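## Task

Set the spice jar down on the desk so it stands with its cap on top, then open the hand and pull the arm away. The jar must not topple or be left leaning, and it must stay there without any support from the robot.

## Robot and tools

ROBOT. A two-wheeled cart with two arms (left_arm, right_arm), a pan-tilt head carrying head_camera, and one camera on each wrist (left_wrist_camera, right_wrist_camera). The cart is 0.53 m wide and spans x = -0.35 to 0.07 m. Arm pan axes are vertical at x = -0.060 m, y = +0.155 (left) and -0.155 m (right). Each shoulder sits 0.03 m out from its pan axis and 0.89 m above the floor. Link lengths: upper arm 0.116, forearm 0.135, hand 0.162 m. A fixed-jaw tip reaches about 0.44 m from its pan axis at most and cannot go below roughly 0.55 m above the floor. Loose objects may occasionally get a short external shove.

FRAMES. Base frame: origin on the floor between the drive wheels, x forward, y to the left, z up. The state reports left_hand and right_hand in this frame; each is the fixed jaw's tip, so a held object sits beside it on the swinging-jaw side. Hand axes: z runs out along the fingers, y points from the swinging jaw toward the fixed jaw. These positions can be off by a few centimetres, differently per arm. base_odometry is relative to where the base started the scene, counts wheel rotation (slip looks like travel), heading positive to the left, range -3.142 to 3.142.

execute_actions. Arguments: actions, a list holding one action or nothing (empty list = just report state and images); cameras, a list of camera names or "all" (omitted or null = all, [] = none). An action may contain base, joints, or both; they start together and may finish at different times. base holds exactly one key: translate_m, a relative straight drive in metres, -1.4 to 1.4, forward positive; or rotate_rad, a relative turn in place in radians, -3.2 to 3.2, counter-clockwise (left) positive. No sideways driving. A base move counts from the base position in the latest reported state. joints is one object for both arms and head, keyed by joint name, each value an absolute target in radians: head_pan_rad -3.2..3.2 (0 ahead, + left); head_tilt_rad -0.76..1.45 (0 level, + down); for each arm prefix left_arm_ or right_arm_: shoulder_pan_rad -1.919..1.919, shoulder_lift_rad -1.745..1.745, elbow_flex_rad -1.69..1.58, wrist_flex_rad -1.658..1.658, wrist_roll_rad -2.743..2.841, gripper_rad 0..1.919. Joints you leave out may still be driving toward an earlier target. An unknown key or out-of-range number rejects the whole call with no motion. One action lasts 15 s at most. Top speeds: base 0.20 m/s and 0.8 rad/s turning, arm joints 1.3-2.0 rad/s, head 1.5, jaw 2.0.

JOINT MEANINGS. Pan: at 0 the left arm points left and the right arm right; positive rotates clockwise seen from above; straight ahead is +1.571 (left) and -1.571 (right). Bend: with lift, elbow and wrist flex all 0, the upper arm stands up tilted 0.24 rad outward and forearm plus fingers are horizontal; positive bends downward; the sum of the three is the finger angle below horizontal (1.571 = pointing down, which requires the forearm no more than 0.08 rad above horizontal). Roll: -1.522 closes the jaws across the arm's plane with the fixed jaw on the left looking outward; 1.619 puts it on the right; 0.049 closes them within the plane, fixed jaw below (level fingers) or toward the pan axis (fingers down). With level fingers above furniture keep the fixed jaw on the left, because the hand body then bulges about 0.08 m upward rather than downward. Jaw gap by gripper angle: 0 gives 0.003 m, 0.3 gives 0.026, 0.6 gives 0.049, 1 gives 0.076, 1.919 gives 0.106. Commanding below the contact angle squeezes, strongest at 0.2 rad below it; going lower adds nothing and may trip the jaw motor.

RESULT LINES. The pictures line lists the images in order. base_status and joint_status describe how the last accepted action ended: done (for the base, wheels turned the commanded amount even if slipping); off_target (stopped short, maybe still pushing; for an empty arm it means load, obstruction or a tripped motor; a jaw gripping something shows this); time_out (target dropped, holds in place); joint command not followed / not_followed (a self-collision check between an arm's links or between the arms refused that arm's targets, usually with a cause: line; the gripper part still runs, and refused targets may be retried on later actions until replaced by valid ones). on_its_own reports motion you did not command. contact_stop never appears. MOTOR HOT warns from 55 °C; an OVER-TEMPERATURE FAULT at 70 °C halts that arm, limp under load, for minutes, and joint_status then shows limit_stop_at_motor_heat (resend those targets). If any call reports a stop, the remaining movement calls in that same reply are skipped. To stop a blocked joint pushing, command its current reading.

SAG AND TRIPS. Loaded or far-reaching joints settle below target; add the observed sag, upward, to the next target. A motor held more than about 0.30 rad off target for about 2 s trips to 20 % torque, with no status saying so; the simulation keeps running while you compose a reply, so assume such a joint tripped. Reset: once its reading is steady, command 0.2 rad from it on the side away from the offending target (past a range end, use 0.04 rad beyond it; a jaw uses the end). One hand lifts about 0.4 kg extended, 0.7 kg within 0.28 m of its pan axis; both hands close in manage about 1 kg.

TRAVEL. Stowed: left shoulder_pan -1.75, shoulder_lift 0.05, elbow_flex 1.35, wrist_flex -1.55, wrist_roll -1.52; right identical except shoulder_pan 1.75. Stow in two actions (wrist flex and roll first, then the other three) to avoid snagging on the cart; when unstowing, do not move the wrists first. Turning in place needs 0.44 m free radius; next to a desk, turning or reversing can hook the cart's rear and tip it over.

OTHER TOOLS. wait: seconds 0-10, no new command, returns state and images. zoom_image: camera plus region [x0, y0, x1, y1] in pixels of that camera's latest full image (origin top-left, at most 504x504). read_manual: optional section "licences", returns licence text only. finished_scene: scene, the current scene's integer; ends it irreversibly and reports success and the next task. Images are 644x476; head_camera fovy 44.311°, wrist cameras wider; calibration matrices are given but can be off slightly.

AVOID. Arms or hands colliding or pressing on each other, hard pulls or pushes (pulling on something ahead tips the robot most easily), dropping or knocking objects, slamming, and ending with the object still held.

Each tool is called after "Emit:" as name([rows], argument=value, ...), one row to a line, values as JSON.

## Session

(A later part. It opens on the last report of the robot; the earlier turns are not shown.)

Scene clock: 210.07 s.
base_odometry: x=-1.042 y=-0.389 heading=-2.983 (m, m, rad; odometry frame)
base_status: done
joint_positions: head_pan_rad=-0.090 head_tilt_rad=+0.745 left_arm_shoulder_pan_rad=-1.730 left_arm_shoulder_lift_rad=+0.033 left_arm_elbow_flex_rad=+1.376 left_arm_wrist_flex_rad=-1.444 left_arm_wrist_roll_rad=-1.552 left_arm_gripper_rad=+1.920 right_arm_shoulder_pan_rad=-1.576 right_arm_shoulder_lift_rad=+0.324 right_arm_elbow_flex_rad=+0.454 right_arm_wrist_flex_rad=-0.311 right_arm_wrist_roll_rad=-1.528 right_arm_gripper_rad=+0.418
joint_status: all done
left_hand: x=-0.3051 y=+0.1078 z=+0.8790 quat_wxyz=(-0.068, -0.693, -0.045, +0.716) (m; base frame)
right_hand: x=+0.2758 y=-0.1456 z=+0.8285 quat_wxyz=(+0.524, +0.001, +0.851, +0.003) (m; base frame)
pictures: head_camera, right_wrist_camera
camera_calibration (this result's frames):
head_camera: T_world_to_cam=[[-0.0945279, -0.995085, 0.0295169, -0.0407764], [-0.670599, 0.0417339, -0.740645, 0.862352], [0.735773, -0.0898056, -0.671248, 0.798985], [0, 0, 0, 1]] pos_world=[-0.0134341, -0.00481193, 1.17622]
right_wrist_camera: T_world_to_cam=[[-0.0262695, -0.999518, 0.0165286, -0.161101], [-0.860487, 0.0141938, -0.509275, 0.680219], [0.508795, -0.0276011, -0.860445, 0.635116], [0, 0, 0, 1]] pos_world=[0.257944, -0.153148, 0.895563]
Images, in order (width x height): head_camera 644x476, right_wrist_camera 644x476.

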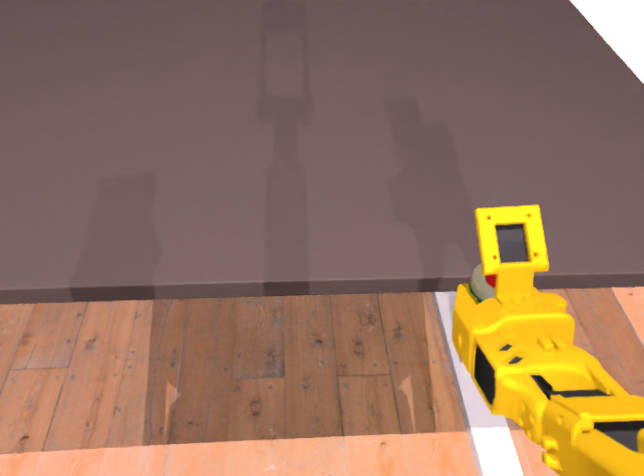

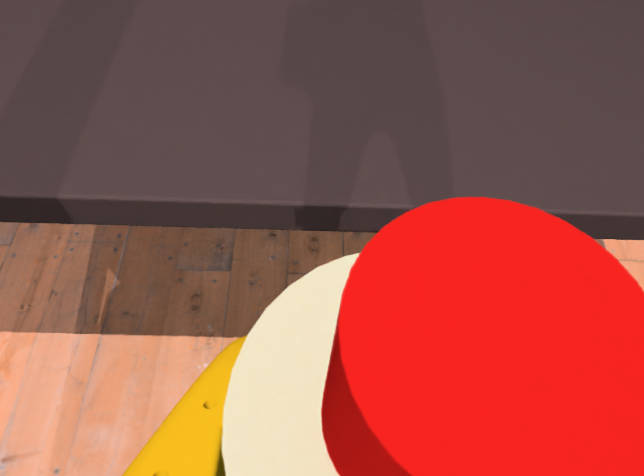

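Emit:
execute_actions([
  {"base": {"translate_m": 0.09}, "joints": {"head_pan_rad": -0.35, "head_tilt_rad": 0.95}},
], cameras=["head_camera", "right_wrist_camera"])

Scene clock: 222.17 s.
base_odometry: x=-1.130 y=-0.404 heading=-2.984 (m, m, rad; odometry frame)
base_status: done
joint_positions: head_pan_rad=-0.340 head_tilt_rad=+0.945 left_arm_shoulder_pan_rad=-1.730 left_arm_shoulder_lift_rad=+0.033 left_arm_elbow_flex_rad=+1.376 left_arm_wrist_flex_rad=-1.444 left_arm_wrist_roll_rad=-1.552 left_arm_gripper_rad=+1.920 right_arm_shoulder_pan_rad=-1.576 right_arm_shoulder_lift_rad=+0.324 right_arm_elbow_flex_rad=+0.454 right_arm_wrist_flex_rad=-0.311 right_arm_wrist_roll_rad=-1.528 right_arm_gripper_rad=+0.418
joint_status: all done
left_hand: x=-0.3051 y=+0.1078 z=+0.8790 quat_wxyz=(-0.068, -0.693, -0.045, +0.716) (m; base frame)
right_hand: x=+0.2758 y=-0.1456 z=+0.8285 quat_wxyz=(+0.524, +0.001, +0.851, +0.003) (m; base frame)
pictures: head_camera, right_wrist_camera
camera_calibration (this result's frames):
head_camera: T_world_to_cam=[[-0.332164, -0.942749, 0.0298618, -0.0523424], [-0.76571, 0.25103, -0.592176, 0.686994], [0.550777, -0.219565, -0.805255, 0.944533], [0, 0, 0, 1]] pos_world=[-0.0115758, -0.0144149, 1.16897]
right_wrist_camera: T_world_to_cam=[[-0.0262695, -0.999518, 0.0165286, -0.161101], [-0.860487, 0.0141938, -0.509275, 0.680219], [0.508795, -0.0276011, -0.860445, 0.635116], [0, 0, 0, 1]] pos_world=[0.257944, -0.153148, 0.895563]
Images, in order (width x height): head_camera 644x476, right_wrist_camera 644x476.

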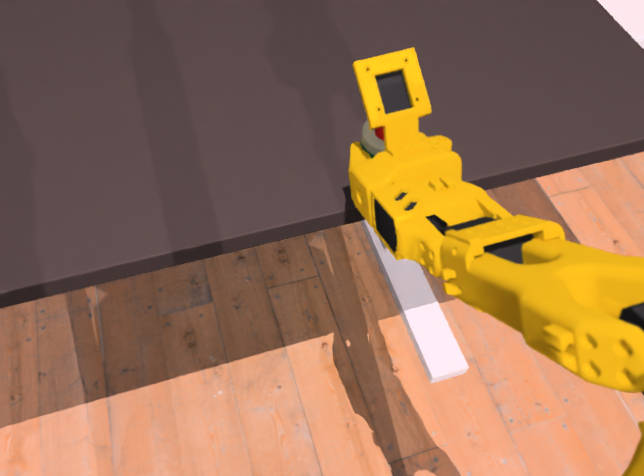

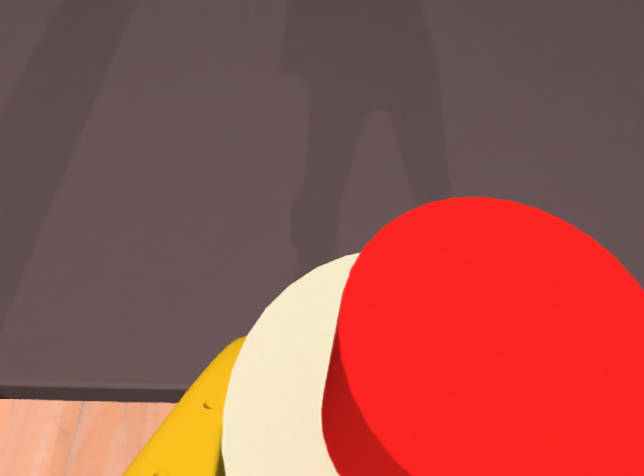

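Emit:
zoom_image(camera="right_wrist_camera", region=[60, 340, 220, 430])

Region (60, 340, 220, 430) of right_wrist_camera's 644x476 image, scaled by 3.150; it fills the top 284 rows of this view, and the rest is white.

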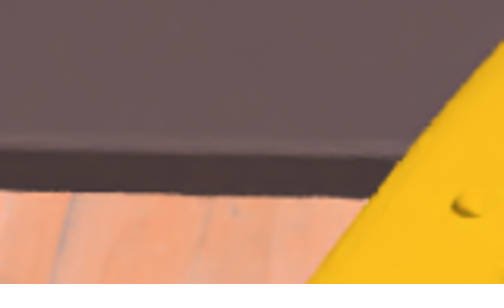

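Emit:
execute_actions([
  {"base": {"translate_m": 0.15}, "joints": {"right_arm_shoulder_lift_rad": 0.77, "right_arm_elbow_flex_rad": 0.33, "right_arm_wrist_flex_rad": -0.71, "head_pan_rad": -0.45, "head_tilt_rad": 1.0}},
], cameras=["head_camera", "right_wrist_camera"])

Scene clock: 234.83 s.
base_odometry: x=-1.279 y=-0.427 heading=-2.984 (m, m, rad; odometry frame)
base_status: done
joint_positions: head_pan_rad=-0.440 head_tilt_rad=+0.995 left_arm_shoulder_pan_rad=-1.730 left_arm_shoulder_lift_rad=+0.033 left_arm_elbow_flex_rad=+1.376 left_arm_wrist_flex_rad=-1.444 left_arm_wrist_roll_rad=-1.552 left_arm_gripper_rad=+1.920 right_arm_shoulder_pan_rad=-1.576 right_arm_shoulder_lift_rad=+0.793 right_arm_elbow_flex_rad=+0.362 right_arm_wrist_flex_rad=-0.691 right_arm_wrist_roll_rad=-1.528 right_arm_gripper_rad=+0.418
joint_status: all done
left_hand: x=-0.3051 y=+0.1078 z=+0.8790 quat_wxyz=(-0.068, -0.693, -0.045, +0.716) (m; base frame)
right_hand: x=+0.2730 y=-0.1456 z=+0.7597 quat_wxyz=(+0.526, +0.001, +0.851, +0.003) (m; base frame)
pictures: head_camera, right_wrist_camera
camera_calibration (this result's frames):
head_camera: T_world_to_cam=[[-0.423299, -0.905501, 0.029761, -0.0565097], [-0.762708, 0.338433, -0.551125, 0.639885], [0.488972, -0.25599, -0.833892, 0.974589], [0, 0, 0, 1]] pos_world=[-0.012422, -0.0182431, 1.16704]
right_wrist_camera: T_world_to_cam=[[-0.02632, -0.999518, 0.0164325, -0.159966], [-0.858921, 0.0142016, -0.511912, 0.644377], [0.511432, -0.0275878, -0.858881, 0.575514], [0, 0, 0, 1]] pos_world=[0.254922, -0.153164, 0.826791]
Images, in order (width x height): head_camera 644x476, right_wrist_camera 644x476.

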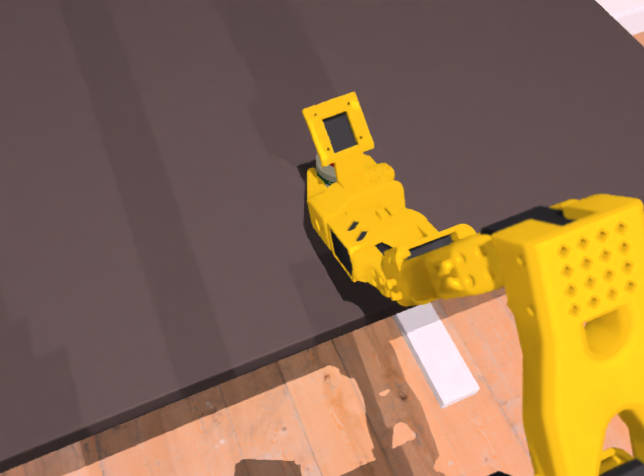

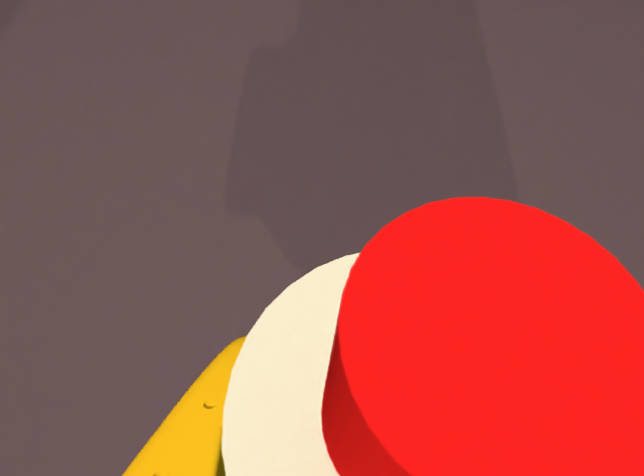

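Emit:
execute_actions([
  {"joints": {"right_arm_shoulder_lift_rad": 0.89, "right_arm_wrist_flex_rad": -0.818}},
], cameras=["right_wrist_camera"])

Scene clock: 240.97 s.
base_odometry: x=-1.279 y=-0.427 heading=-2.984 (m, m, rad; odometry frame)
base_status: not commanded
joint_positions: head_pan_rad=-0.440 head_tilt_rad=+0.995 left_arm_shoulder_pan_rad=-1.730 left_arm_shoulder_lift_rad=+0.033 left_arm_elbow_flex_rad=+1.376 left_arm_wrist_flex_rad=-1.444 left_arm_wrist_roll_rad=-1.552 left_arm_gripper_rad=+1.920 right_arm_shoulder_pan_rad=-1.576 right_arm_shoulder_lift_rad=+0.913 right_arm_elbow_flex_rad=+0.362 right_arm_wrist_flex_rad=-0.799 right_arm_wrist_roll_rad=-1.528 right_arm_gripper_rad=+0.418
joint_status: all done
left_hand: x=-0.3051 y=+0.1078 z=+0.8790 quat_wxyz=(-0.068, -0.693, -0.045, +0.716) (m; base frame)
right_hand: x=+0.2635 y=-0.1456 z=+0.7394 quat_wxyz=(+0.520, +0.001, +0.854, +0.003) (m; base frame)
pictures: right_wrist_camera
camera_calibration (this result's frames):
right_wrist_camera: T_world_to_cam=[[-0.026116, -0.999517, 0.016816, -0.160267], [-0.865138, 0.0141704, -0.501334, 0.619665], [0.500854, -0.027641, -0.86509, 0.570289], [0, 0, 0, 1]] pos_world=[0.246278, -0.153207, 0.806705]
Images, in order (width x height): right_wrist_camera 644x476.

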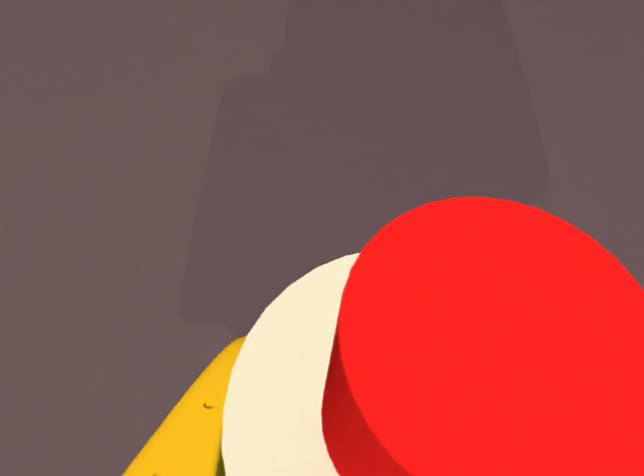

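Emit:
execute_actions([
  {"joints": {"right_arm_shoulder_lift_rad": 0.935, "right_arm_wrist_flex_rad": -0.863}},
], cameras=["right_wrist_camera"])

Scene clock: 243.53 s.
base_odometry: x=-1.279 y=-0.427 heading=-2.984 (m, m, rad; odometry frame)
base_status: not commanded
joint_positions: head_pan_rad=-0.440 head_tilt_rad=+0.995 left_arm_shoulder_pan_rad=-1.730 left_arm_shoulder_lift_rad=+0.033 left_arm_elbow_flex_rad=+1.376 left_arm_wrist_flex_rad=-1.444 left_arm_wrist_roll_rad=-1.552 left_arm_gripper_rad=+1.920 right_arm_shoulder_pan_rad=-1.576 right_arm_shoulder_lift_rad=+0.956 right_arm_elbow_flex_rad=+0.360 right_arm_wrist_flex_rad=-0.843 right_arm_wrist_roll_rad=-1.528 right_arm_gripper_rad=+0.418
joint_status: all done
left_hand: x=-0.3051 y=+0.1078 z=+0.8790 quat_wxyz=(-0.068, -0.693, -0.045, +0.716) (m; base frame)
right_hand: x=+0.2603 y=-0.1457 z=+0.7335 quat_wxyz=(+0.522, +0.001, +0.853, +0.003) (m; base frame)
pictures: right_wrist_camera
camera_calibration (this result's frames):
right_wrist_camera: T_world_to_cam=[[-0.0261675, -0.999518, 0.0167204, -0.160183], [-0.863596, 0.0141781, -0.503986, 0.615499], [0.503506, -0.0276277, -0.86355, 0.564969], [0, 0, 0, 1]] pos_world=[0.242886, -0.153224, 0.80076]
Images, in order (width x height): right_wrist_camera 644x476.

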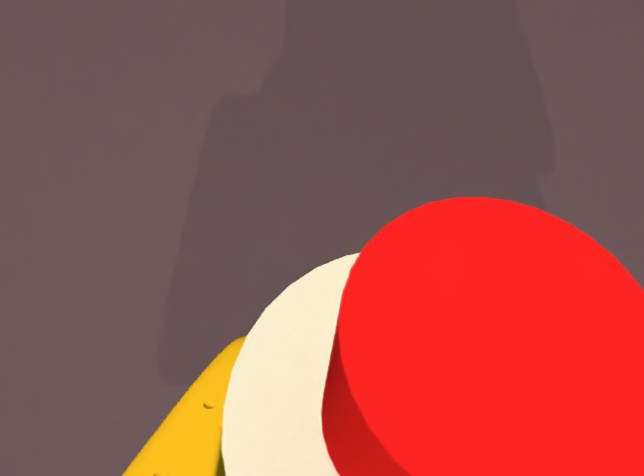

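Emit:
execute_actions([
  {"joints": {"right_arm_gripper_rad": 0.8}},
], cameras=["head_camera", "right_wrist_camera"])

Scene clock: 249.10 s.
base_odometry: x=-1.279 y=-0.427 heading=-2.984 (m, m, rad; odometry frame)
base_status: not commanded
joint_positions: head_pan_rad=-0.440 head_tilt_rad=+0.995 left_arm_shoulder_pan_rad=-1.730 left_arm_shoulder_lift_rad=+0.033 left_arm_elbow_flex_rad=+1.376 left_arm_wrist_flex_rad=-1.444 left_arm_wrist_roll_rad=-1.552 left_arm_gripper_rad=+1.920 right_arm_shoulder_pan_rad=-1.576 right_arm_shoulder_lift_rad=+0.956 right_arm_elbow_flex_rad=+0.357 right_arm_wrist_flex_rad=-0.846 right_arm_wrist_roll_rad=-1.528 right_arm_gripper_rad=+0.792
joint_status: all done
left_hand: x=-0.3051 y=+0.1078 z=+0.8790 quat_wxyz=(-0.068, -0.693, -0.045, +0.716) (m; base frame)
right_hand: x=+0.2612 y=-0.1457 z=+0.7345 quat_wxyz=(+0.524, +0.001, +0.851, +0.003) (m; base frame)
pictures: head_camera, right_wrist_camera
camera_calibration (this result's frames):
head_camera: T_world_to_cam=[[-0.423299, -0.905501, 0.029761, -0.0565097], [-0.762709, 0.338433, -0.551125, 0.639885], [0.488972, -0.255989, -0.833892, 0.974589], [0, 0, 0, 1]] pos_world=[-0.012422, -0.0182431, 1.16704]
right_wrist_camera: T_world_to_cam=[[-0.0262695, -0.999518, 0.0165286, -0.160006], [-0.860487, 0.0141938, -0.509275, 0.619806], [0.508795, -0.0276011, -0.860445, 0.561749], [0, 0, 0, 1]] pos_world=[0.243317, -0.153222, 0.80165]
Images, in order (width x height): head_camera 644x476, right_wrist_camera 644x476.

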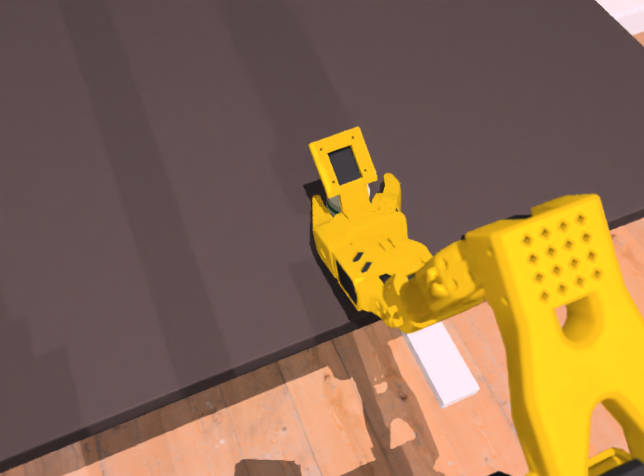

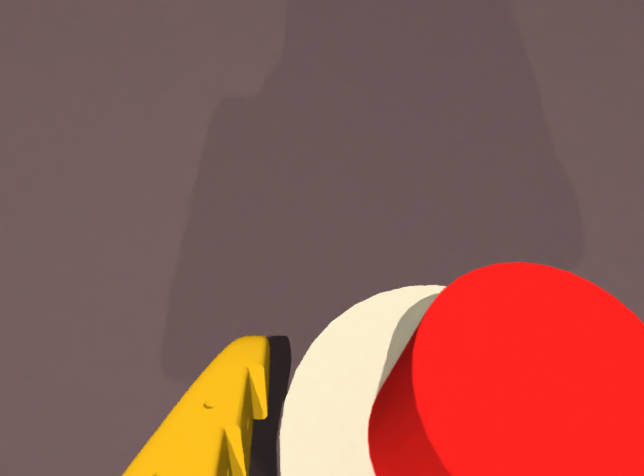

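Emit:
execute_actions([
  {"base": {"translate_m": -0.45}, "joints": {"head_pan_rad": -0.2, "head_tilt_rad": 0.6}},
], cameras=["head_camera"])

Scene clock: 256.67 s.
base_odometry: x=-0.834 y=-0.356 heading=-2.984 (m, m, rad; odometry frame)
base_status: done
joint_positions: head_pan_rad=-0.210 head_tilt_rad=+0.614 left_arm_shoulder_pan_rad=-1.730 left_arm_shoulder_lift_rad=+0.033 left_arm_elbow_flex_rad=+1.376 left_arm_wrist_flex_rad=-1.444 left_arm_wrist_roll_rad=-1.552 left_arm_gripper_rad=+1.920 right_arm_shoulder_pan_rad=-1.576 right_arm_shoulder_lift_rad=+0.956 right_arm_elbow_flex_rad=+0.356 right_arm_wrist_flex_rad=-0.846 right_arm_wrist_roll_rad=-1.528 right_arm_gripper_rad=+0.794
joint_status: all done
left_hand: x=-0.3051 y=+0.1078 z=+0.8790 quat_wxyz=(-0.068, -0.693, -0.045, +0.716) (m; base frame)
right_hand: x=+0.2615 y=-0.1457 z=+0.7348 quat_wxyz=(+0.525, +0.001, +0.851, +0.003) (m; base frame)
pictures: head_camera
camera_calibration (this result's frames):
head_camera: T_world_to_cam=[[-0.216669, -0.975825, 0.0286521, -0.0455218], [-0.560736, 0.100372, -0.821888, 0.961026], [0.799143, -0.194144, -0.568928, 0.684194], [0, 0, 0, 1]] pos_world=[-0.0177495, -0.00804912, 1.18042]
Images, in order (width x height): head_camera 644x476.

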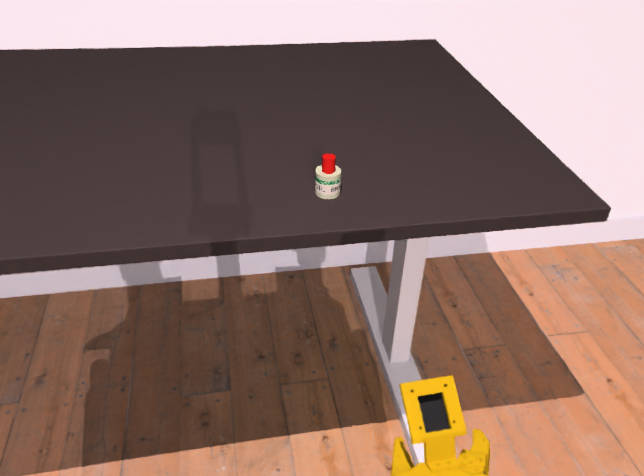

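The jar is standing upright on the desk with its cap up, and the robot has backed clear.

Emit:
finished_scene(scene=1)

The scene is finished: the task was done.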